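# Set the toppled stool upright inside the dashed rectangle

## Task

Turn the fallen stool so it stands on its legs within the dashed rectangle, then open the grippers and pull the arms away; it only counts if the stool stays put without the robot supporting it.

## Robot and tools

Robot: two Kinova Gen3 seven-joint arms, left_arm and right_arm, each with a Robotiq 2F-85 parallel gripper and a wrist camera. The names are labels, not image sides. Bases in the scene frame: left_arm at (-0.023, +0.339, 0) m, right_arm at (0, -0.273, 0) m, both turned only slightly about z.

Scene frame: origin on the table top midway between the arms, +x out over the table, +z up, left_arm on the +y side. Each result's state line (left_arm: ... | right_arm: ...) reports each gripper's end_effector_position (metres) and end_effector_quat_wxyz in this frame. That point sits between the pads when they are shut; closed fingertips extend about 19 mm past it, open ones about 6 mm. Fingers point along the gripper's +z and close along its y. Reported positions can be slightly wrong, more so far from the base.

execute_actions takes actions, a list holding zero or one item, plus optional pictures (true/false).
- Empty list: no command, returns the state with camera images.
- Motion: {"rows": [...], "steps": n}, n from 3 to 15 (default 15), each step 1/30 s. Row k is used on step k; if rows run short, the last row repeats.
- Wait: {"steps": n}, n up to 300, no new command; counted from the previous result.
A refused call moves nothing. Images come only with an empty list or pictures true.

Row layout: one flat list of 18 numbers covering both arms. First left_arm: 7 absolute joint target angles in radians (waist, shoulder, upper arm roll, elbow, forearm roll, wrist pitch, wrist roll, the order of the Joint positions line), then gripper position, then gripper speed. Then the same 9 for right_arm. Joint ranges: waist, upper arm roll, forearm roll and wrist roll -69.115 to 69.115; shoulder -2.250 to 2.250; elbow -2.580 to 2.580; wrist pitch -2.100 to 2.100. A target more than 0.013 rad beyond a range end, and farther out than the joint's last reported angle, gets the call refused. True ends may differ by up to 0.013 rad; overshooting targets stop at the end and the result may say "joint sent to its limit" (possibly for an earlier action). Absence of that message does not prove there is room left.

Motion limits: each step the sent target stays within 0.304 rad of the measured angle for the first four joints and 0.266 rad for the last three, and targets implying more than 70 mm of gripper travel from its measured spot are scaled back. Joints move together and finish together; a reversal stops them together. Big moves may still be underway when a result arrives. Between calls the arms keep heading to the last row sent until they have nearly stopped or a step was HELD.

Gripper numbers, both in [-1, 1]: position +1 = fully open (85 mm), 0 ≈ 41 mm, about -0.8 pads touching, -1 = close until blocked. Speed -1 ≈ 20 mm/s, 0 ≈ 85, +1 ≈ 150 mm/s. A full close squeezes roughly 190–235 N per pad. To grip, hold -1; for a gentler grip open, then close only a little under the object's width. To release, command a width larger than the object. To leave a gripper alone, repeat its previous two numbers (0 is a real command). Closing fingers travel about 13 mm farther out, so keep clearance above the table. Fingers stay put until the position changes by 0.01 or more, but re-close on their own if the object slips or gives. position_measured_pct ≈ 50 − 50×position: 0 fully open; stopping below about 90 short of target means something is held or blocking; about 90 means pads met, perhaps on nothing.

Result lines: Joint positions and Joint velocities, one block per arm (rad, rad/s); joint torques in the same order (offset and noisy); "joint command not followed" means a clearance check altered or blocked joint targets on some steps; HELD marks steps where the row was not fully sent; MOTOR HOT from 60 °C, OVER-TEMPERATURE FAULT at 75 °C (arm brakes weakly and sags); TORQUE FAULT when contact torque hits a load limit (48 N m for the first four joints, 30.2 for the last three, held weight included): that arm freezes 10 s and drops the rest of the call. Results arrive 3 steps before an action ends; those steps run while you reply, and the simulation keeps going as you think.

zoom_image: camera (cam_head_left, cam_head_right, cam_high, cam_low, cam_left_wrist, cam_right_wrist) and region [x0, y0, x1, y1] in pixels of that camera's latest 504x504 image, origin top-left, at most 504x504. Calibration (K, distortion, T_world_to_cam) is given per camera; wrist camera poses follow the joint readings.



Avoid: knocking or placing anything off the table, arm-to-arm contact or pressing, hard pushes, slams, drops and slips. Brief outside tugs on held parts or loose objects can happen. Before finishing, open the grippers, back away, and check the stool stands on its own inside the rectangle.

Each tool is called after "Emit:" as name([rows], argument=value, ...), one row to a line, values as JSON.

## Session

Emit:
execute_actions(actions=[])

Scene clock: 0.00 s of 4244.00 s.
left_arm: end_effector_position=(+0.3757, +0.7246, +0.1891) position_measured_pct=0.0 end_effector_quat_wxyz=(-0.074, +0.866, +0.491, +0.058) | right_arm: end_effector_position=(+0.2537, +0.5299, +0.3112) position_measured_pct=0.0 end_effector_quat_wxyz=(-0.216, +0.183, +0.866, +0.412)
Joint positions: left_arm=[-1.115  0.65   0.645  1.483 -0.594  1.054 -0.862] | right_arm=[-1.029  0.915  0.054  0.829 -0.945  0.835  0.528]
Joint velocities: left_arm=[ 0.001  0.001 -0.    -0.    -0.     0.001 -0.002] | right_arm=[-0.001 -0.001 -0.001  0.001 -0.     0.001 -0.   ]
Joint torques (N m, as the joint torque sensors report them, + toward a larger angle): no reading
Motor temperatures (°C, as the motors report them): left_arm=[23 23 20 23 30 27 29] | right_arm=[23 23 22 24 25 27 27]
camera_calibration (this result's frames):
cam_left_wrist: T_world_to_cam=[[0.873344, -0.485282, -0.0421045, 0.0236053], [-0.482106, -0.848794, -0.217078, 0.895764], [0.0696057, 0.209882, -0.975246, 0.148684], [0, 0, 0, 1]] pos_world=[0.400888, 0.740568, 0.340448]
cam_right_wrist: T_world_to_cam=[[0.53741, 0.553876, 0.635934, -0.627995], [0.813581, -0.142019, -0.563841, 0.10186], [-0.221983, 0.820397, -0.526946, -0.0703457], [0, 0, 0, 1]] pos_world=[0.239004, 0.420009, 0.419728]

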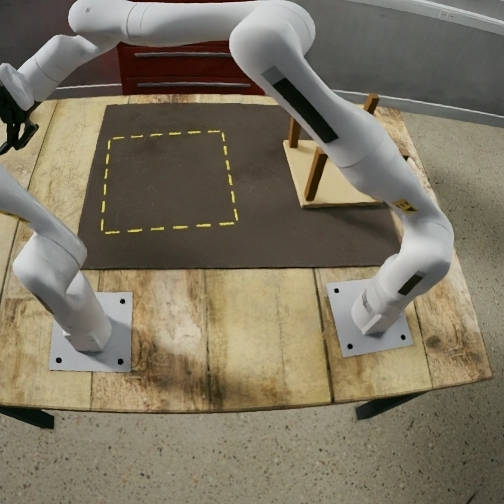

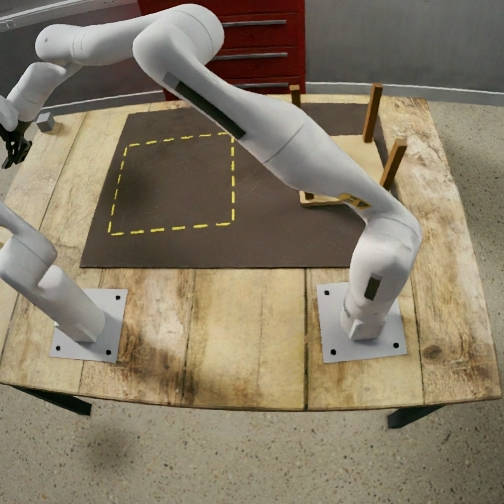

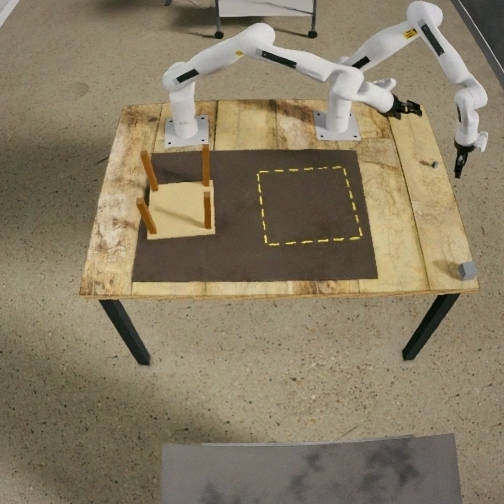

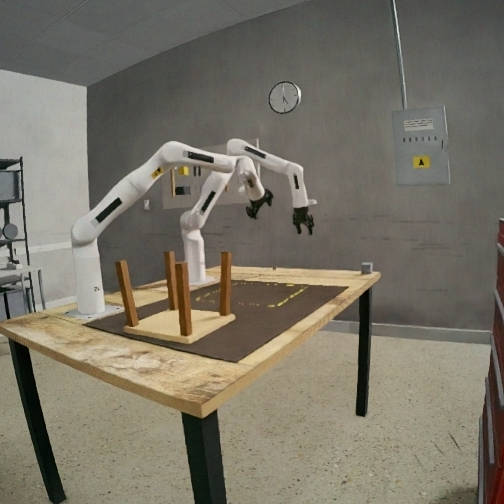

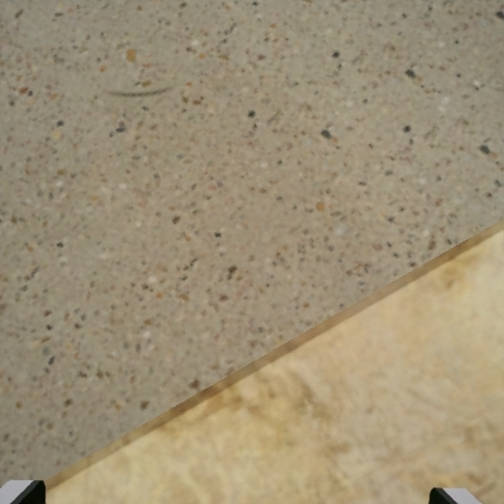

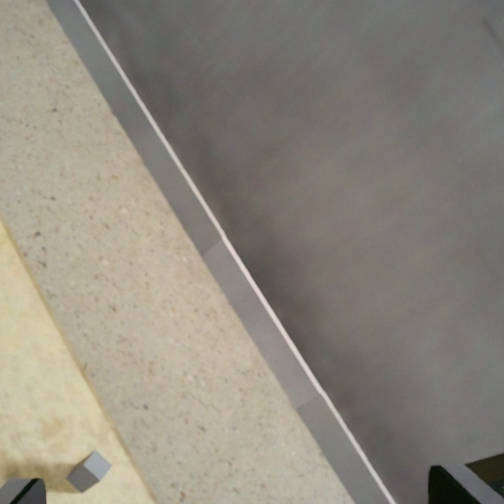

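Emit:
execute_actions(actions=[])

Scene clock: 0.50 s of 4244.00 s.
left_arm: end_effector_position=(+0.3757, +0.7246, +0.1891) position_measured_pct=0.0 end_effector_quat_wxyz=(-0.074, +0.866, +0.491, +0.058) | right_arm: end_effector_position=(+0.2537, +0.5299, +0.3112) position_measured_pct=0.0 end_effector_quat_wxyz=(-0.216, +0.183, +0.866, +0.412)
Joint positions: left_arm=[-1.115  0.65   0.645  1.483 -0.594  1.054 -0.862] | right_arm=[-1.029  0.915  0.054  0.829 -0.945  0.835  0.528]
Joint velocities: left_arm=[-0.001  0.001  0.     0.001 -0.001 -0.002  0.   ] | right_arm=[-0.    -0.    -0.002 -0.     0.    -0.002  0.   ]
Joint torques (N m, as the joint torque sensors report them, + toward a larger angle): left_arm=[  0.3  -19.28   2.96  -7.72  -0.65  -0.23   0.09] | right_arm=[  0.4  -26.08  -0.85 -11.29  -1.91  -1.23   0.05]
Motor temperatures (°C, as the motors report them): left_arm=[23 23 20 23 30 27 29] | right_arm=[23 23 22 24 25 27 27]
Kept back: nothing.
Steps of this call (steps 1 to 15: nothing new was sent). Readings (joint positions | what the end effector reports):
1: left_arm=[-1.115 0.650 0.645 1.483 -0.594 1.054 -0.862] | right_arm=[-1.029 0.915 0.054 0.829 -0.945 0.835 0.528] | left_arm position_measured_pct=0.0 | right_arm position_measured_pct=0.0
2: left_arm=[-1.115 0.650 0.645 1.483 -0.594 1.054 -0.862] | right_arm=[-1.029 0.915 0.054 0.829 -0.945 0.835 0.528] | left_arm position_measured_pct=0.0 | right_arm position_measured_pct=0.0
4: left_arm=[-1.115 0.650 0.645 1.483 -0.594 1.054 -0.862] | right_arm=[-1.029 0.915 0.054 0.829 -0.945 0.835 0.528] | left_arm position_measured_pct=0.0 | right_arm position_measured_pct=0.0
8: left_arm=[-1.115 0.650 0.645 1.483 -0.594 1.054 -0.862] | right_arm=[-1.029 0.915 0.054 0.829 -0.945 0.835 0.528] | left_arm position_measured_pct=0.0 | right_arm position_measured_pct=0.0
15: the state above
camera_calibration (this result's frames):
cam_left_wrist: T_world_to_cam=[[0.873343, -0.485282, -0.0421027, 0.0236045], [-0.482106, -0.848793, -0.21708, 0.895765], [0.0696084, 0.209883, -0.975246, 0.148682], [0, 0, 0, 1]] pos_world=[0.400889, 0.740569, 0.340448]
cam_right_wrist: T_world_to_cam=[[0.537412, 0.553876, 0.635932, -0.627994], [0.81358, -0.142021, -0.563842, 0.101861], [-0.221983, 0.820397, -0.526946, -0.0703472], [0, 0, 0, 1]] pos_world=[0.239004, 0.42001, 0.419726]

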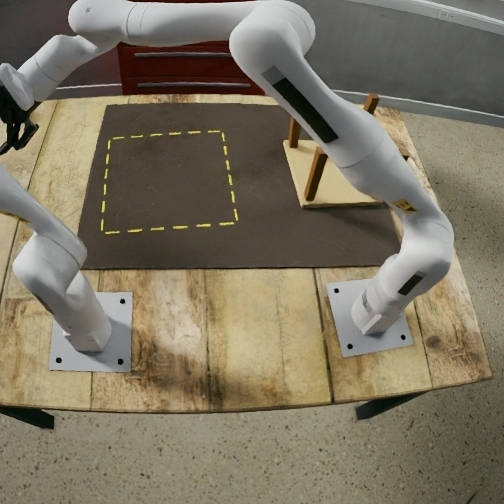

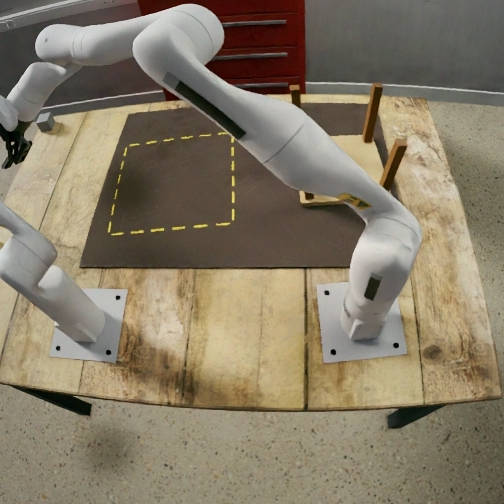

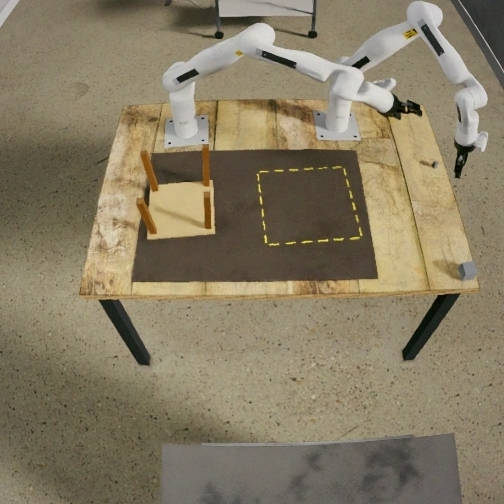

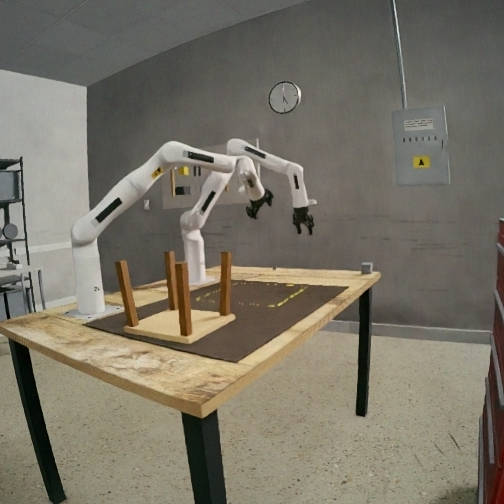

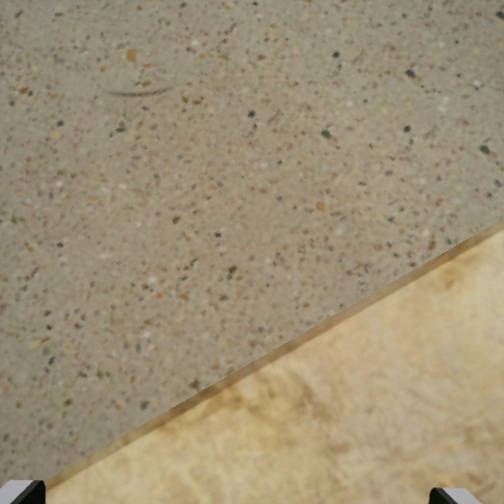

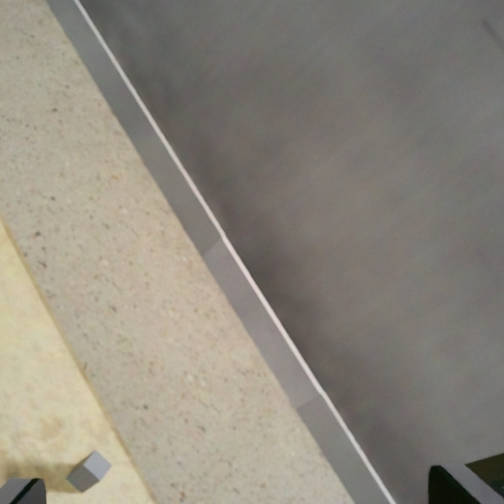

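Emit:
zoom_image(camera="cam_high", region=[120, 100, 240, 250])

Emit:
zoom_image(camera="cam_high", region=[240, 100, 390, 260])

Emit:
zoom_image(camera="cam_low", region=[90, 230, 260, 360])

Region (120, 100, 240, 250) of cam_high's 504x504 image, scaled by 3.360, with more detail than that image has; it fills the left 403 columns of this view, and the rest is white.

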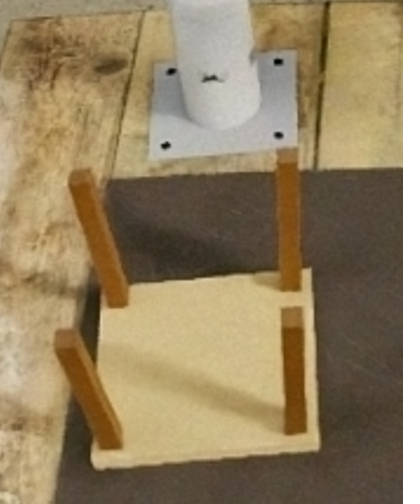

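Region (240, 100, 390, 260) of cam_high's 504x504 image, scaled by 3.150, with more detail than that image has; it fills the left 472 columns of this view, and the rest is white.

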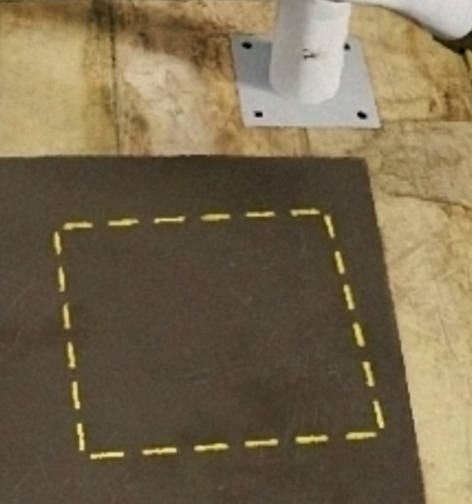

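Region (90, 230, 260, 360) of cam_low's 504x504 image, scaled by 2.965, with more detail than that image has; it fills the top 385 rows of this view, and the rest is white.

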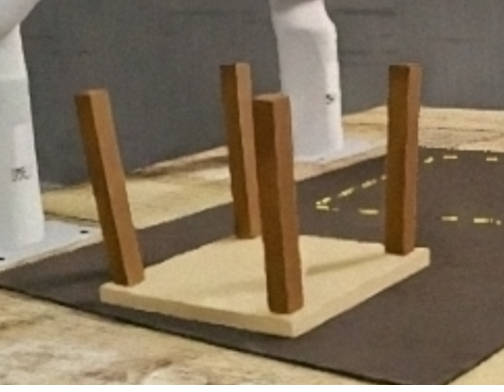

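Emit:
zoom_image(camera="cam_high", region=[130, 140, 180, 200])

Emit:
zoom_image(camera="cam_high", region=[130, 185, 230, 245])

Emit:
zoom_image(camera="cam_head_right", region=[280, 70, 430, 230])

Emit:
zoom_image(camera="cam_high", region=[180, 140, 230, 200])

Region (130, 140, 180, 200) of cam_high's 504x504 image, scaled by 8.400, with more detail than that image has.

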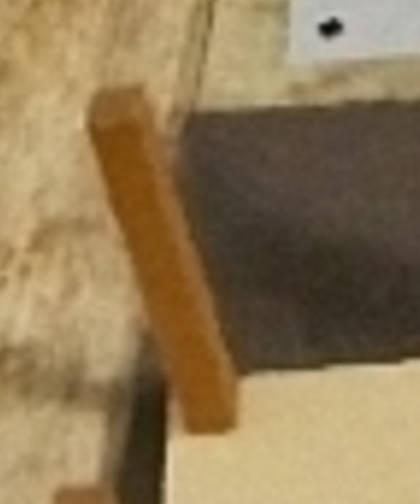

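Region (130, 185, 230, 245) of cam_high's 504x504 image, scaled by 5.040, with more detail than that image has; it fills the top 302 rows of this view, and the rest is white.

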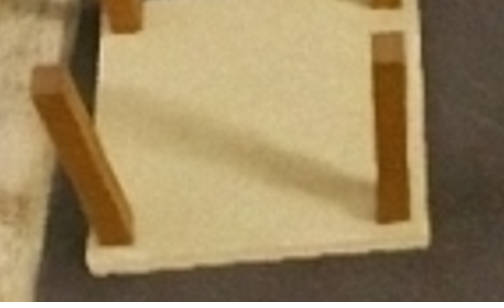

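Region (280, 70, 430, 230) of cam_head_right's 504x504 image, scaled by 3.150, with more detail than that image has; it fills the left 472 columns of this view, and the rest is white.

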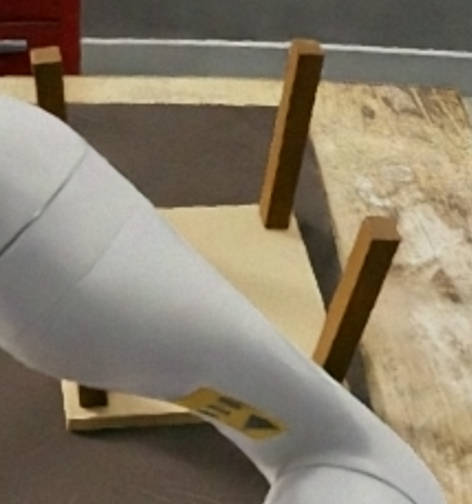

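Region (180, 140, 230, 200) of cam_high's 504x504 image, scaled by 8.400, with more detail than that image has.

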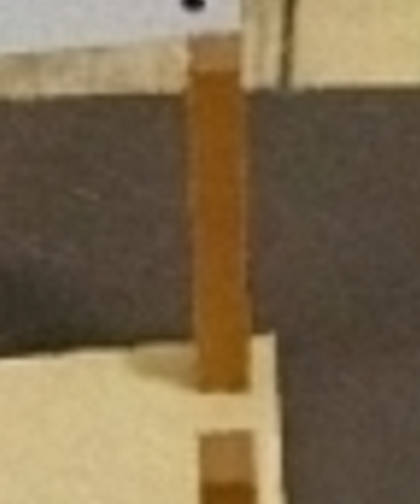

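Emit:
execute_actions([
  {"rows":[
[-1.115,0.65,0.645,1.483,-0.594,1.054,-0.862,1,0,-1.0274,0.915,0.0522,0.829,-0.945,0.837,0.528,1,0],
[-1.115,0.65,0.645,1.483,-0.594,1.054,-0.862,1,0,-1.0225,0.915,0.0504,0.829,-0.945,0.844,0.528,1,0],
[-1.115,0.65,0.645,1.483,-0.594,1.054,-0.862,1,0,-1.0144,0.915,0.0486,0.829,-0.945,0.854,0.528,1,0],
[-1.115,0.65,0.645,1.483,-0.594,1.054,-0.862,1,0,-1.0030,0.915,0.0468,0.829,-0.945,0.869,0.528,1,0],
[-1.115,0.65,0.645,1.483,-0.594,1.054,-0.862,1,0,-0.9884,0.915,0.045,0.829,-0.945,0.889,0.5295,1,0],
[-1.115,0.65,0.645,1.483,-0.594,1.054,-0.862,1,0,-0.9705,0.915,0.0432,0.829,-0.945,0.912,0.5339,1,0],
[-1.115,0.65,0.645,1.483,-0.594,1.054,-0.862,1,0,-0.9494,0.915,0.0414,0.829,-0.945,0.940,0.5409,1,0],
[-1.115,0.65,0.645,1.483,-0.594,1.054,-0.862,1,0,-0.9250,0.915,0.0396,0.829,-0.945,0.972,0.5505,1,0],
[-1.115,0.65,0.645,1.483,-0.594,1.054,-0.862,1,0,-0.8988,0.915,0.0378,0.829,-0.9414,1.007,0.5625,1,0],
[-1.115,0.65,0.645,1.483,-0.594,1.054,-0.862,1,0,-0.8722,0.915,0.036,0.829,-0.9379,1.041,0.5766,1,0],
[-1.115,0.65,0.645,1.483,-0.594,1.054,-0.862,1,0,-0.8451,0.915,0.0342,0.829,-0.9343,1.075,0.5928,1,0],
[-1.115,0.65,0.645,1.483,-0.594,1.054,-0.862,1,0,-0.8176,0.915,0.0324,0.829,-0.9308,1.109,0.6108,1,0],
[-1.115,0.65,0.645,1.483,-0.594,1.054,-0.862,1,0,-0.7897,0.915,0.0306,0.829,-0.9272,1.144,0.6305,1,0],
[-1.115,0.65,0.645,1.483,-0.594,1.054,-0.862,1,0,-0.7613,0.915,0.0288,0.829,-0.9237,1.178,0.6518,1,0],
[-1.115,0.65,0.645,1.483,-0.594,1.054,-0.862,1,0,-0.7325,0.915,0.027,0.829,-0.9201,1.212,0.6744,1,0]
],"steps":15},
])

Emit:
execute_actions([
  {"rows":[
[-1.115,0.65,0.645,1.483,-0.594,1.054,-0.862,1,0,-0.7033,0.915,0.0252,0.829,-0.9165,1.247,0.6982,1,0],
[-1.115,0.65,0.645,1.483,-0.594,1.054,-0.862,1,0,-0.6737,0.915,0.0234,0.8306,-0.9130,1.281,0.7229,1,0],
[-1.115,0.65,0.645,1.483,-0.594,1.054,-0.862,1,0,-0.6436,0.915,0.0216,0.8353,-0.9094,1.315,0.7486,1,0],
[-1.115,0.65,0.645,1.483,-0.594,1.054,-0.862,1,0,-0.6131,0.915,0.0198,0.8429,-0.9059,1.350,0.7749,1,0],
[-1.115,0.65,0.645,1.483,-0.594,1.054,-0.862,1,0,-0.5822,0.915,0.018,0.8533,-0.9023,1.384,0.8017,1,0],
[-1.115,0.65,0.645,1.483,-0.594,1.054,-0.862,1,0,-0.5508,0.915,0.0162,0.8662,-0.8988,1.418,0.8288,1,0],
[-1.115,0.65,0.645,1.483,-0.594,1.054,-0.862,1,0,-0.5190,0.915,0.0144,0.8814,-0.8952,1.452,0.8562,1,0],
[-1.115,0.65,0.645,1.483,-0.594,1.054,-0.862,1,0,-0.4865,0.915,0.0126,0.8989,-0.8916,1.487,0.8835,1,0],
[-1.115,0.65,0.645,1.483,-0.594,1.054,-0.862,1,0,-0.4531,0.915,0.0108,0.9183,-0.8881,1.521,0.9106,1,0],
[-1.115,0.65,0.645,1.483,-0.594,1.054,-0.862,1,0,-0.4188,0.915,0.009,0.9396,-0.8845,1.555,0.9374,1,0],
[-1.115,0.65,0.645,1.483,-0.594,1.054,-0.862,1,0,-0.3836,0.915,0.0072,0.9625,-0.8810,1.590,0.9637,1,0],
[-1.115,0.65,0.645,1.483,-0.594,1.054,-0.862,1,0,-0.3475,0.915,0.0054,0.9868,-0.8774,1.624,0.9894,1,0],
[-1.115,0.65,0.645,1.483,-0.594,1.054,-0.862,1,0,-0.3105,0.915,0.0036,1.0125,-0.8739,1.658,1.0141,1,0],
[-1.115,0.65,0.645,1.483,-0.594,1.054,-0.862,1,0,-0.2725,0.915,0.0018,1.0392,-0.8703,1.693,1.0379,1,0],
[-1.115,0.65,0.645,1.483,-0.594,1.054,-0.862,1,0,-0.2336,0.915,0,1.0668,-0.8667,1.727,1.0605,1,0]
],"steps":15},
])

Emit:
execute_actions([
  {"rows":[
[-1.115,0.65,0.645,1.483,-0.594,1.054,-0.862,1,0,-0.1938,0.915,0,1.0952,-0.8632,1.761,1.0818,1,0],
[-1.115,0.65,0.645,1.483,-0.594,1.054,-0.862,1,0,-0.1531,0.915,0,1.1241,-0.8596,1.795,1.1015,1,0],
[-1.115,0.65,0.645,1.483,-0.594,1.054,-0.862,1,0,-0.1115,0.915,0,1.1534,-0.8561,1.830,1.1195,1,0],
[-1.115,0.65,0.645,1.483,-0.594,1.054,-0.862,1,0,-0.0690,0.915,0,1.1829,-0.8525,1.864,1.1357,1,0],
[-1.115,0.65,0.645,1.483,-0.594,1.054,-0.862,1,0,-0.0255,0.915,0,1.2123,-0.8490,1.898,1.1498,1,0],
[-1.115,0.65,0.645,1.483,-0.594,1.054,-0.862,1,0,0.018,0.915,0,1.2416,-0.8454,1.933,1.1618,1,0],
[-1.115,0.65,0.645,1.483,-0.594,1.054,-0.862,1,0,0.0615,0.915,0,1.2705,-0.8418,1.965,1.1714,1,0],
[-1.115,0.65,0.645,1.483,-0.594,1.054,-0.862,1,0,0.105,0.915,0,1.2989,-0.8383,1.993,1.1784,1,0],
[-1.115,0.65,0.645,1.483,-0.594,1.054,-0.862,1,0,0.1485,0.915,0,1.3265,-0.8347,2.016,1.1828,1,0],
[-1.115,0.65,0.645,1.483,-0.594,1.054,-0.862,1,0,0.192,0.915,0,1.3532,-0.8312,2.035,1.1843,1,0],
[-1.115,0.65,0.645,1.483,-0.594,1.054,-0.862,1,0,0.2355,0.916,0,1.3789,-0.8276,2.049,1.1843,1,0],
[-1.115,0.65,0.645,1.483,-0.594,1.054,-0.862,1,0,0.279,0.9175,0,1.4032,-0.8241,2.059,1.1843,1,0],
[-1.115,0.65,0.645,1.483,-0.594,1.054,-0.862,1,0,0.3225,0.920,0,1.4261,-0.8205,2.065,1.1843,1,0],
[-1.115,0.65,0.645,1.483,-0.594,1.054,-0.862,1,0,0.366,0.923,0,1.4474,-0.8169,2.0666,1.1843,1,0],
[-1.115,0.65,0.645,1.483,-0.594,1.054,-0.862,1,0,0.4095,0.9265,0,1.4668,-0.8134,2.0666,1.1843,1,0]
],"steps":15},
])

Emit:
execute_actions([
  {"rows":[
[-1.115,0.65,0.645,1.483,-0.594,1.054,-0.862,1,0,0.453,0.930,0,1.4843,-0.8098,2.0666,1.1843,1,0],
[-1.115,0.65,0.645,1.483,-0.594,1.054,-0.862,1,0,0.4965,0.9335,0,1.4995,-0.8063,2.0666,1.1843,1,0],
[-1.115,0.65,0.645,1.483,-0.594,1.054,-0.862,1,0,0.540,0.937,0,1.5124,-0.8027,2.0666,1.1843,1,0],
[-1.115,0.65,0.645,1.483,-0.594,1.054,-0.862,1,0,0.5835,0.9405,0,1.5228,-0.7992,2.0666,1.1843,1,0],
[-1.115,0.65,0.645,1.483,-0.594,1.054,-0.862,1,0,0.625,0.944,0,1.5304,-0.7956,2.0666,1.1843,1,0],
[-1.115,0.65,0.645,1.483,-0.594,1.054,-0.862,1,0,0.6634,0.9475,0,1.5351,-0.7920,2.0666,1.1843,1,0],
[-1.115,0.65,0.645,1.483,-0.594,1.054,-0.862,1,0,0.6987,0.951,0,1.5367,-0.7885,2.0666,1.1843,1,0],
[-1.115,0.65,0.645,1.483,-0.594,1.054,-0.862,1,0,0.731,0.9545,0,1.5367,-0.7870,2.0652,1.1859,1,0],
[-1.115,0.65,0.645,1.483,-0.594,1.054,-0.862,1,0,0.7602,0.9595,0,1.5365,-0.7855,2.0613,1.1902,1,0],
[-1.115,0.65,0.645,1.483,-0.594,1.054,-0.862,1,0,0.7863,0.9675,0,1.5361,-0.7829,2.0551,1.1970,1,0],
[-1.115,0.65,0.645,1.483,-0.594,1.054,-0.862,1,0,0.8093,0.9792,0,1.5354,-0.7789,2.0470,1.2057,1,0],
[-1.115,0.65,0.645,1.483,-0.594,1.054,-0.862,1,0,0.8293,0.9940,0,1.5340,-0.7743,2.0374,1.2163,1,0],
[-1.115,0.65,0.645,1.483,-0.594,1.054,-0.862,1,0,0.8462,1.0112,0,1.5319,-0.7691,2.0265,1.2280,1,0],
[-1.115,0.65,0.645,1.483,-0.594,1.054,-0.862,1,0,0.860,1.0307,0,1.5288,-0.7636,2.0147,1.2407,1,0],
[-1.115,0.65,0.645,1.483,-0.594,1.054,-0.862,1,0,0.8707,1.0519,0,1.5247,-0.7580,2.0024,1.2537,1,0]
],"steps":15},
])

Emit:
execute_actions([
  {"rows":[
[-1.115,0.65,0.645,1.483,-0.594,1.054,-0.862,1,0,0.8784,1.0746,0,1.5194,-0.7525,1.9898,1.2670,1,0],
[-1.115,0.65,0.645,1.483,-0.594,1.054,-0.862,1,0,0.883,1.0985,0,1.5128,-0.7470,1.9772,1.2801,1,0],
[-1.115,0.65,0.645,1.483,-0.594,1.054,-0.862,1,0,0.884,1.1232,0,1.5049,-0.7419,1.9649,1.2927,1,0],
[-1.115,0.65,0.645,1.483,-0.594,1.054,-0.862,1,0,0.884,1.1483,0,1.4959,-0.7371,1.9532,1.3046,1,0],
[-1.115,0.65,0.645,1.483,-0.594,1.054,-0.862,1,0,0.884,1.1735,0,1.4859,-0.7328,1.9419,1.3157,1,0],
[-1.115,0.65,0.645,1.483,-0.594,1.054,-0.862,1,0,0.884,1.1984,0,1.4750,-0.7290,1.9316,1.3259,1,0],
[-1.115,0.65,0.645,1.483,-0.594,1.054,-0.862,1,0,0.884,1.2225,0,1.4635,-0.7258,1.9222,1.3349,1,0],
[-1.115,0.65,0.645,1.483,-0.594,1.054,-0.862,1,0,0.884,1.2455,0,1.4518,-0.7231,1.9138,1.3428,1,0],
[-1.115,0.65,0.645,1.483,-0.594,1.054,-0.862,1,0,0.884,1.2669,0,1.4402,-0.7209,1.9064,1.3497,1,0],
[-1.115,0.65,0.645,1.483,-0.594,1.054,-0.862,1,0,0.884,1.2862,0,1.4292,-0.7191,1.9001,1.3553,1,0],
[-1.115,0.65,0.645,1.483,-0.594,1.054,-0.862,1,0,0.884,1.3029,0,1.4192,-0.7178,1.8950,1.3599,1,0],
[-1.115,0.65,0.645,1.483,-0.594,1.054,-0.862,1,0,0.884,1.3168,0,1.4106,-0.7168,1.8909,1.3634,1,0],
[-1.115,0.65,0.645,1.483,-0.594,1.054,-0.862,1,0,0.884,1.3273,0,1.4040,-0.7162,1.8879,1.3659,1,0],
[-1.115,0.65,0.645,1.483,-0.594,1.054,-0.862,1,0,0.884,1.3338,0,1.3998,-0.7158,1.8862,1.3674,1,0],
[-1.115,0.65,0.645,1.483,-0.594,1.054,-0.862,1,0,0.884,1.3361,0,1.3983,-0.7157,1.8855,1.3679,1,0]
],"steps":15},
])

Emit:
execute_actions([
  {"steps":6},
], pictures=true)

Scene clock: 12.20 s of 4244.00 s.
left_arm: end_effector_position=(+0.3756, +0.7246, +0.1890) position_measured_pct=0.0 end_effector_quat_wxyz=(-0.074, +0.866, +0.492, +0.058) | right_arm: end_effector_position=(+0.3051, +0.4675, +0.3000) position_measured_pct=0.0 end_effector_quat_wxyz=(-0.243, +0.187, +0.875, +0.374)
Joint positions: left_arm=[-1.115  0.65   0.645  1.483 -0.594  1.054 -0.862] | right_arm=[-0.89   0.915  0.037  0.829 -0.943  1.016  0.567]
Joint velocities: left_arm=[-0.001 -0.001 -0.    -0.001  0.001 -0.    -0.001] | right_arm=[ 0.683  0.002 -0.041  0.001  0.062  0.874  0.383]
Joint torques (N m, as the joint torque sensors report them, + toward a larger angle): left_arm=[  0.39 -19.42   2.93  -7.67  -0.64  -0.22   0.2 ] | right_arm=[  1.64 -25.67  -0.54 -10.89  -2.    -0.94  -0.21]
Motor temperatures (°C, as the motors report them): left_arm=[23 24 20 23 30 27 29] | right_arm=[23 24 22 24 25 27 27]
Steps of this call (steps 1 to 90: nothing new was sent; then 8.30 s passed at rest; steps 91 to 102: the first 12 steps of this action). Readings (joint positions | what the end effector reports):
91: left_arm=[-1.115 0.650 0.645 1.483 -0.594 1.054 -0.862] | right_arm=[-1.029 0.915 0.054 0.829 -0.945 0.835 0.528] | left_arm position_measured_pct=0.0 | right_arm position_measured_pct=0.0
92: left_arm=[-1.115 0.650 0.645 1.483 -0.594 1.054 -0.862] | right_arm=[-1.026 0.915 0.052 0.829 -0.945 0.838 0.528] | left_arm position_measured_pct=0.0 | right_arm position_measured_pct=0.0
94: left_arm=[-1.115 0.650 0.645 1.483 -0.594 1.054 -0.862] | right_arm=[-1.016 0.915 0.048 0.829 -0.945 0.850 0.528] | left_arm position_measured_pct=0.0 | right_arm position_measured_pct=0.0
98: left_arm=[-1.115 0.650 0.645 1.483 -0.594 1.054 -0.862] | right_arm=[-0.970 0.915 0.042 0.829 -0.945 0.911 0.532] | left_arm position_measured_pct=0.0 | right_arm position_measured_pct=0.0
102: the state above

Scene clock: 12.70 s of 4244.00 s.
left_arm: end_effector_position=(+0.3756, +0.7246, +0.1890) position_measured_pct=0.0 end_effector_quat_wxyz=(-0.074, +0.866, +0.492, +0.058) | right_arm: end_effector_position=(+0.4095, +0.2509, +0.2692) position_measured_pct=0.0 end_effector_quat_wxyz=(-0.295, +0.136, +0.895, +0.305)
Joint positions: left_arm=[-1.115  0.65   0.645  1.483 -0.594  1.054 -0.862] | right_arm=[-0.511  0.914  0.014  0.891 -0.895  1.456  0.86 ]
Joint velocities: left_arm=[-0.     0.001 -0.    -0.001  0.001 -0.    -0.001] | right_arm=[ 0.755  0.004 -0.042  0.431  0.085  0.778  0.6  ]
Joint torques (N m, as the joint torque sensors report them, + toward a larger angle): left_arm=[  0.45 -19.27   3.2   -7.72  -0.56  -0.22   0.21] | right_arm=[  0.07 -23.65  -1.75  -9.09  -2.09  -0.36  -0.19]
Motor temperatures (°C, as the motors report them): left_arm=[23 24 20 23 30 27 29] | right_arm=[23 24 22 24 25 27 27]
Steps of this call (steps 1 to 3: the last 3 steps of your previous action; steps 4 to 15: the first 12 steps of this action). Readings (joint positions | what the end effector reports):
4: left_arm=[-1.115 0.650 0.645 1.483 -0.594 1.054 -0.862] | right_arm=[-0.791 0.915 0.030 0.829 -0.929 1.139 0.631] | left_arm position_measured_pct=0.0 | right_arm position_measured_pct=0.0
5: left_arm=[-1.115 0.650 0.645 1.483 -0.594 1.054 -0.862] | right_arm=[-0.766 0.915 0.029 0.829 -0.925 1.170 0.650] | left_arm position_measured_pct=0.0 | right_arm position_measured_pct=0.0
7: left_arm=[-1.115 0.650 0.645 1.483 -0.594 1.054 -0.862] | right_arm=[-0.714 0.915 0.026 0.829 -0.918 1.232 0.691] | left_arm position_measured_pct=0.0 | right_arm position_measured_pct=0.0
11: left_arm=[-1.115 0.650 0.645 1.483 -0.594 1.054 -0.862] | right_arm=[-0.612 0.915 0.020 0.843 -0.906 1.348 0.777] | left_arm position_measured_pct=0.0 | right_arm position_measured_pct=0.0
15: the state above

Scene clock: 13.20 s of 4244.00 s.
left_arm: end_effector_position=(+0.3756, +0.7246, +0.1890) position_measured_pct=0.0 end_effector_quat_wxyz=(-0.074, +0.866, +0.492, +0.058) | right_arm: end_effector_position=(+0.3981, +0.0081, +0.2509) position_measured_pct=0.0 end_effector_quat_wxyz=(-0.454, +0.179, +0.828, +0.277)
Joint positions: left_arm=[-1.115  0.65   0.645  1.483 -0.594  1.054 -0.862] | right_arm=[-0.114  0.915  0.003  1.17  -0.855  1.818  1.091]
Joint velocities: left_arm=[ 0.001  0.001 -0.001  0.     0.002  0.    -0.   ] | right_arm=[ 0.831  0.003 -0.009  0.692  0.092  0.719  0.296]
Joint torques (N m, as the joint torque sensors report them, + toward a larger angle): left_arm=[  0.31 -19.38   2.92  -7.56  -0.66  -0.26   0.2 ] | right_arm=[  0.86 -21.94  -2.36  -6.56  -2.01   1.52   0.31]
Motor temperatures (°C, as the motors report them): left_arm=[23 24 20 23 30 27 29] | right_arm=[23 24 22 24 25 27 27]
Steps of this call (steps 1 to 3: the last 3 steps of your previous action; steps 4 to 15: the first 12 steps of this action). Readings (joint positions | what the end effector reports):
4: left_arm=[-1.115 0.650 0.645 1.483 -0.594 1.054 -0.862] | right_arm=[-0.409 0.915 0.009 0.953 -0.884 1.557 0.936] | left_arm position_measured_pct=0.0 | right_arm position_measured_pct=0.0
5: left_arm=[-1.115 0.650 0.645 1.483 -0.594 1.054 -0.862] | right_arm=[-0.383 0.915 0.008 0.970 -0.882 1.581 0.954] | left_arm position_measured_pct=0.0 | right_arm position_measured_pct=0.0
7: left_arm=[-1.115 0.650 0.645 1.483 -0.594 1.054 -0.862] | right_arm=[-0.331 0.915 0.006 1.005 -0.877 1.629 0.986] | left_arm position_measured_pct=0.0 | right_arm position_measured_pct=0.0
11: left_arm=[-1.115 0.650 0.645 1.483 -0.594 1.054 -0.862] | right_arm=[-0.224 0.915 0.004 1.081 -0.867 1.723 1.044] | left_arm position_measured_pct=0.0 | right_arm position_measured_pct=0.0
15: the state above

Scene clock: 13.70 s of 4244.00 s.
left_arm: end_effector_position=(+0.3756, +0.7246, +0.1890) position_measured_pct=0.0 end_effector_quat_wxyz=(-0.074, +0.866, +0.492, +0.058) | right_arm: end_effector_position=(+0.3512, -0.1987, +0.2688) position_measured_pct=0.0 end_effector_quat_wxyz=(+0.575, -0.321, -0.662, -0.356)
Joint positions: left_arm=[-1.115  0.65   0.645  1.483 -0.594  1.054 -0.862] | right_arm=[ 0.376  0.948  0.     1.469 -0.801  2.028  1.176]
Joint velocities: left_arm=[-0.    -0.    -0.001 -0.     0.001 -0.001  0.001] | right_arm=[ 1.101  0.157 -0.001  0.293  0.108  0.09   0.148]
Joint torques (N m, as the joint torque sensors report them, + toward a larger angle): left_arm=[  0.36 -19.3    2.92  -7.69  -0.7   -0.3    0.27] | right_arm=[  1.19 -19.09  -1.2   -4.93  -1.46   2.15  -0.22]
Motor temperatures (°C, as the motors report them): left_arm=[23 24 20 23 30 27 29] | right_arm=[23 24 22 24 25 27 27]
Steps of this call (steps 1 to 3: the last 3 steps of your previous action; steps 4 to 15: the first 12 steps of this action). Readings (joint positions | what the end effector reports):
4: left_arm=[-1.115 0.650 0.645 1.483 -0.594 1.054 -0.862] | right_arm=[0.001 0.917 0.002 1.265 -0.842 1.906 1.124] | left_arm position_measured_pct=0.0 | right_arm position_measured_pct=0.0
5: left_arm=[-1.115 0.650 0.645 1.483 -0.594 1.054 -0.862] | right_arm=[0.032 0.918 0.002 1.289 -0.838 1.924 1.131] | left_arm position_measured_pct=0.0 | right_arm position_measured_pct=0.0
7: left_arm=[-1.115 0.650 0.645 1.483 -0.594 1.054 -0.862] | right_arm=[0.095 0.921 0.001 1.336 -0.831 1.955 1.143] | left_arm position_measured_pct=0.0 | right_arm position_measured_pct=0.0
11: left_arm=[-1.115 0.650 0.645 1.483 -0.594 1.054 -0.862] | right_arm=[0.231 0.932 0.001 1.417 -0.815 2.002 1.160] | left_arm position_measured_pct=0.0 | right_arm position_measured_pct=0.0
15: the state above

Scene clock: 24.13 s of 4244.00 s.
left_arm: end_effector_position=(+0.3756, +0.7246, +0.1890) position_measured_pct=0.0 end_effector_quat_wxyz=(-0.074, +0.866, +0.492, +0.058) | right_arm: end_effector_position=(+0.3329, -0.3308, +0.2218) position_measured_pct=0.0 end_effector_quat_wxyz=(+0.547, -0.410, -0.547, -0.483)
Joint positions: left_arm=[-1.115  0.65   0.645  1.483 -0.594  1.054 -0.862] | right_arm=[ 0.775  1.108 -0.014  1.5   -0.767  2.034  1.279]
Joint velocities: left_arm=[ 0.001  0.     0.001 -0.001 -0.001 -0.001  0.001] | right_arm=[-0.    -0.001 -0.    -0.001 -0.001  0.001  0.   ]
Joint torques (N m, as the joint torque sensors report them, + toward a larger angle): left_arm=[  0.29 -19.45   3.01  -7.61  -0.55  -0.18   0.28] | right_arm=[  0.22 -19.64  -1.36  -3.1   -1.02   2.34  -0.18]
Motor temperatures (°C, as the motors report them): left_arm=[23 24 20 24 30 27 29] | right_arm=[23 24 22 24 25 27 27]
TORQUE FAULT: the external load on joint 6 (wrist pitch) of the right arm reached its load limit, and that arm stopped for 10 seconds. A torque fault stops only its own arm. That arm's remaining commands of this call were not run. That arm holds where it stopped, with its grip as last carried out, and accepts commands again: back off and push less far. That arm stops again, at the same cost, whenever a joint's load reaches its limit.
Kept back: nothing.
The stop of the right arm began at step 13 of this call (marked STOPPED below). From that step on that arm followed nothing that you had sent. 6 of its steps, steps kept back included, did not run and will not run. The other arm was sent all steps of this action in this call, none kept back. Nothing is kept back now, and the robot has no last target.
Steps of this call (steps 1 to 3: the last 3 steps of your previous action; steps 4 to 15: the first 12 steps of this action; steps 16 to 18: the last 3 steps of this action, not kept back; steps 19 to 313: the stop continued). Readings (joint positions | what the end effector reports):
4: left_arm=[-1.115 0.650 0.645 1.483 -0.594 1.054 -0.862] | right_arm=[0.522 0.979 0.000 1.498 -0.786 2.029 1.202] | left_arm position_measured_pct=0.0 | right_arm position_measured_pct=0.0
5: left_arm=[-1.115 0.650 0.645 1.483 -0.594 1.054 -0.862] | right_arm=[0.557 0.992 0.000 1.501 -0.781 2.027 1.211] | left_arm position_measured_pct=0.0 | right_arm position_measured_pct=0.0
7: left_arm=[-1.115 0.650 0.645 1.483 -0.594 1.054 -0.862] | right_arm=[0.626 1.022 0.000 1.503 -0.772 2.020 1.229] | left_arm position_measured_pct=0.0 | right_arm position_measured_pct=0.0
11: left_arm=[-1.115 0.650 0.645 1.483 -0.594 1.054 -0.862] | right_arm=[0.750 1.095 -0.008 1.502 -0.766 2.022 1.269] | left_arm position_measured_pct=0.0 | right_arm position_measured_pct=0.0
13: left_arm=[-1.115 0.650 0.645 1.483 -0.594 1.054 -0.862] | right_arm=[0.784 1.108 -0.015 1.500 -0.770 2.053 1.279] | left_arm position_measured_pct=0.0 | right_arm position_measured_pct=0.0 STOPPED (the right arm)
313: the state above

Scene clock: 24.17 s of 4244.00 s.
left_arm: end_effector_position=(+0.3756, +0.7246, +0.1890) position_measured_pct=0.0 end_effector_quat_wxyz=(-0.074, +0.866, +0.492, +0.058) | right_arm: end_effector_position=(+0.3329, -0.3308, +0.2218) position_measured_pct=0.0 end_effector_quat_wxyz=(+0.547, -0.410, -0.547, -0.483)
Joint positions: left_arm=[-1.115  0.65   0.645  1.483 -0.594  1.054 -0.862] | right_arm=[ 0.775  1.108 -0.014  1.5   -0.767  2.034  1.279]
Joint velocities: left_arm=[ 0.    -0.     0.    -0.     0.     0.001 -0.001] | right_arm=[ 0.    -0.     0.001 -0.001  0.    -0.    -0.   ]
Joint torques (N m, as the joint torque sensors report them, + toward a larger angle): left_arm=[  0.11 -19.29   2.92  -7.94  -0.58  -0.3    0.12] | right_arm=[  0.37 -19.59  -1.08  -3.44  -0.87   2.66  -0.2 ]
Motor temperatures (°C, as the motors report them): left_arm=[23 24 20 24 30 27 29] | right_arm=[23 24 22 24 25 27 27]
Kept back: nothing.
A stop began in an earlier call of the same reply, so what this call sent did not run. Send another action.
Steps of this call (step 1: nothing new was sent). Readings (joint positions | what the end effector reports):
1: the state above
camera_calibration (this result's frames):
cam_left_wrist: T_world_to_cam=[[0.873649, -0.484717, -0.0422667, 0.0232397], [-0.481617, -0.849167, -0.216704, 0.895714], [0.0691484, 0.209679, -0.975322, 0.1489], [0, 0, 0, 1]] pos_world=[0.400792, 0.740654, 0.340312]
cam_right_wrist: T_world_to_cam=[[0.986593, 0.159191, 0.035953, -0.283966], [0.0205266, 0.0975095, -0.995023, 0.303705], [-0.161904, 0.982421, 0.0929345, 0.502323], [0, 0, 0, 1]] pos_world=[0.355253, -0.477902, 0.26572]

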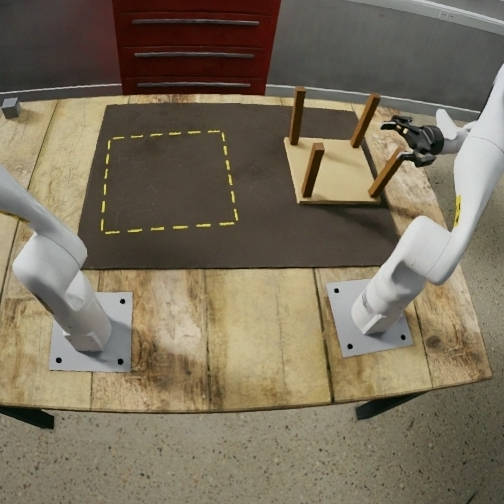

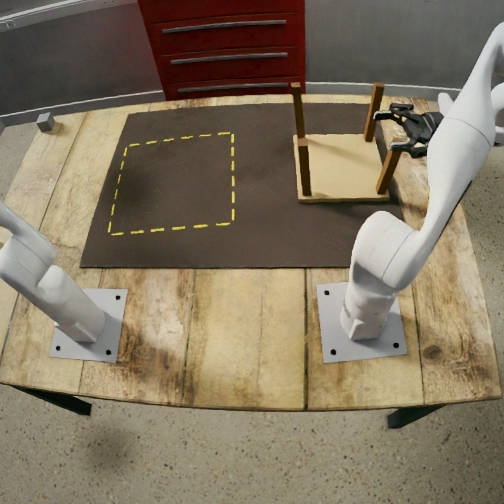

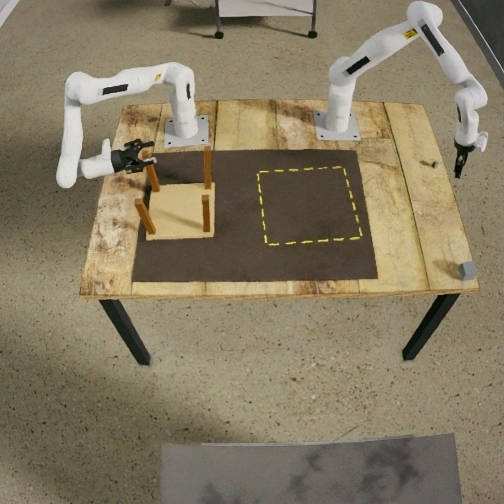

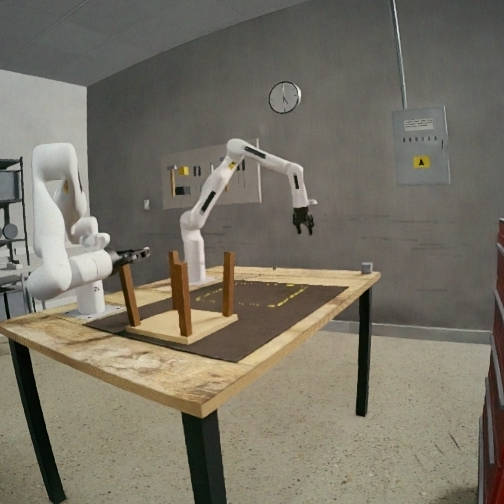

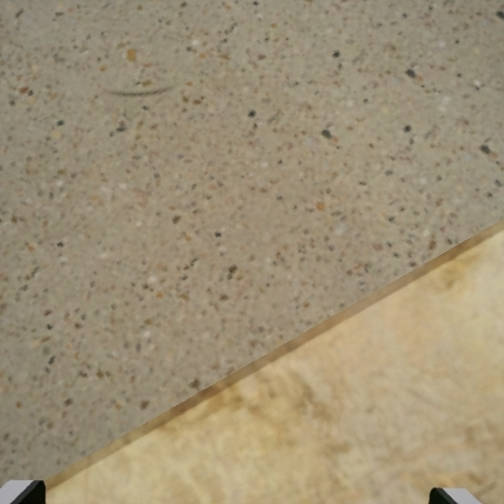

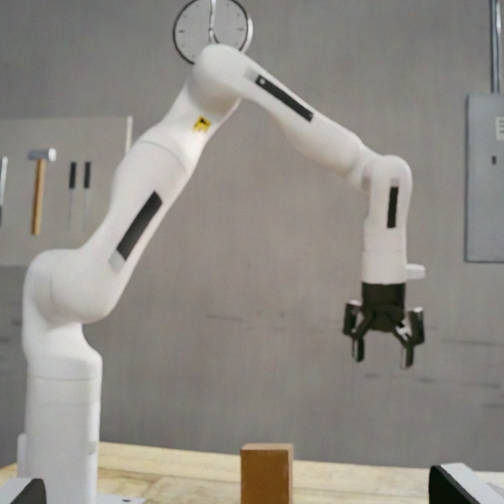

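Emit:
zoom_image(camera="cam_high", region=[100, 120, 230, 250])

Emit:
zoom_image(camera="cam_head_right", region=[280, 70, 460, 230])

Emit:
zoom_image(camera="cam_low", region=[70, 220, 250, 360])

Emit:
zoom_image(camera="cam_head_left", region=[270, 70, 460, 230])

Region (100, 120, 230, 250) of cam_high's 504x504 image, scaled by 3.877, with more detail than that image has.

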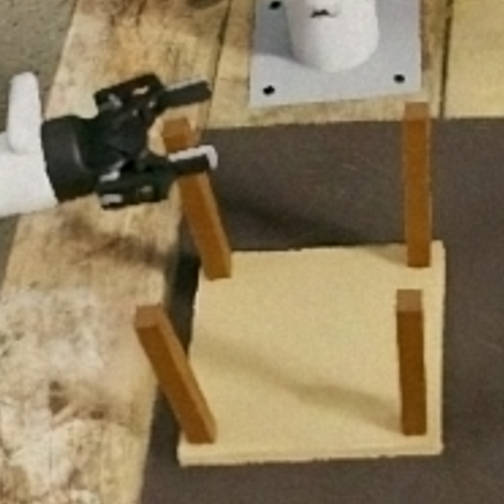

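Region (280, 70, 460, 230) of cam_head_right's 504x504 image, scaled by 2.800, with more detail than that image has.

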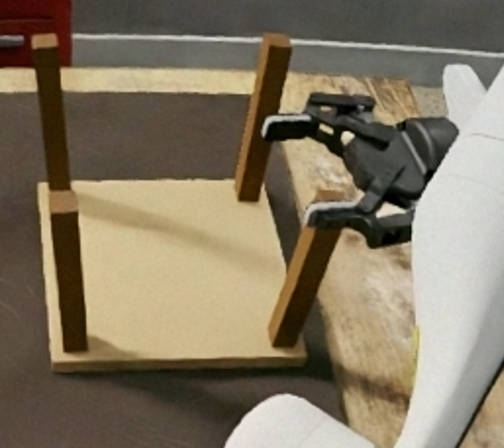

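Region (70, 220, 250, 360) of cam_low's 504x504 image, scaled by 2.800, with more detail than that image has.

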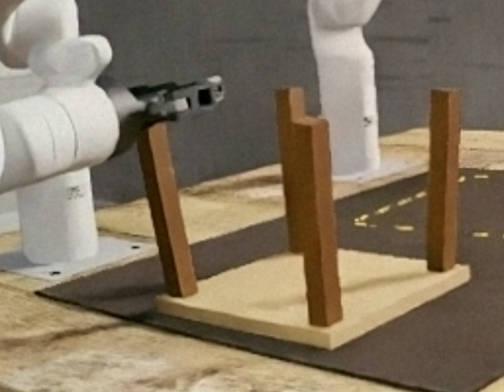

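Region (270, 70, 460, 230) of cam_head_left's 504x504 image, scaled by 2.653, with more detail than that image has; it fills the top 424 rows of this view, and the rest is white.

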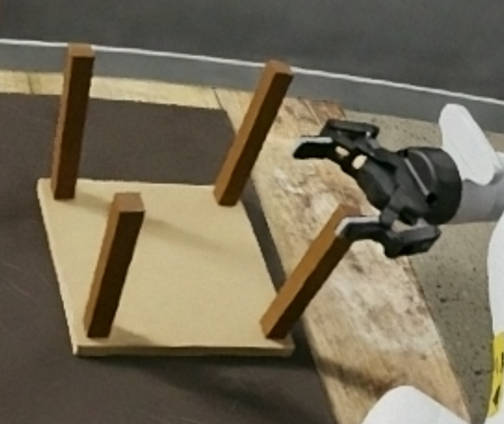

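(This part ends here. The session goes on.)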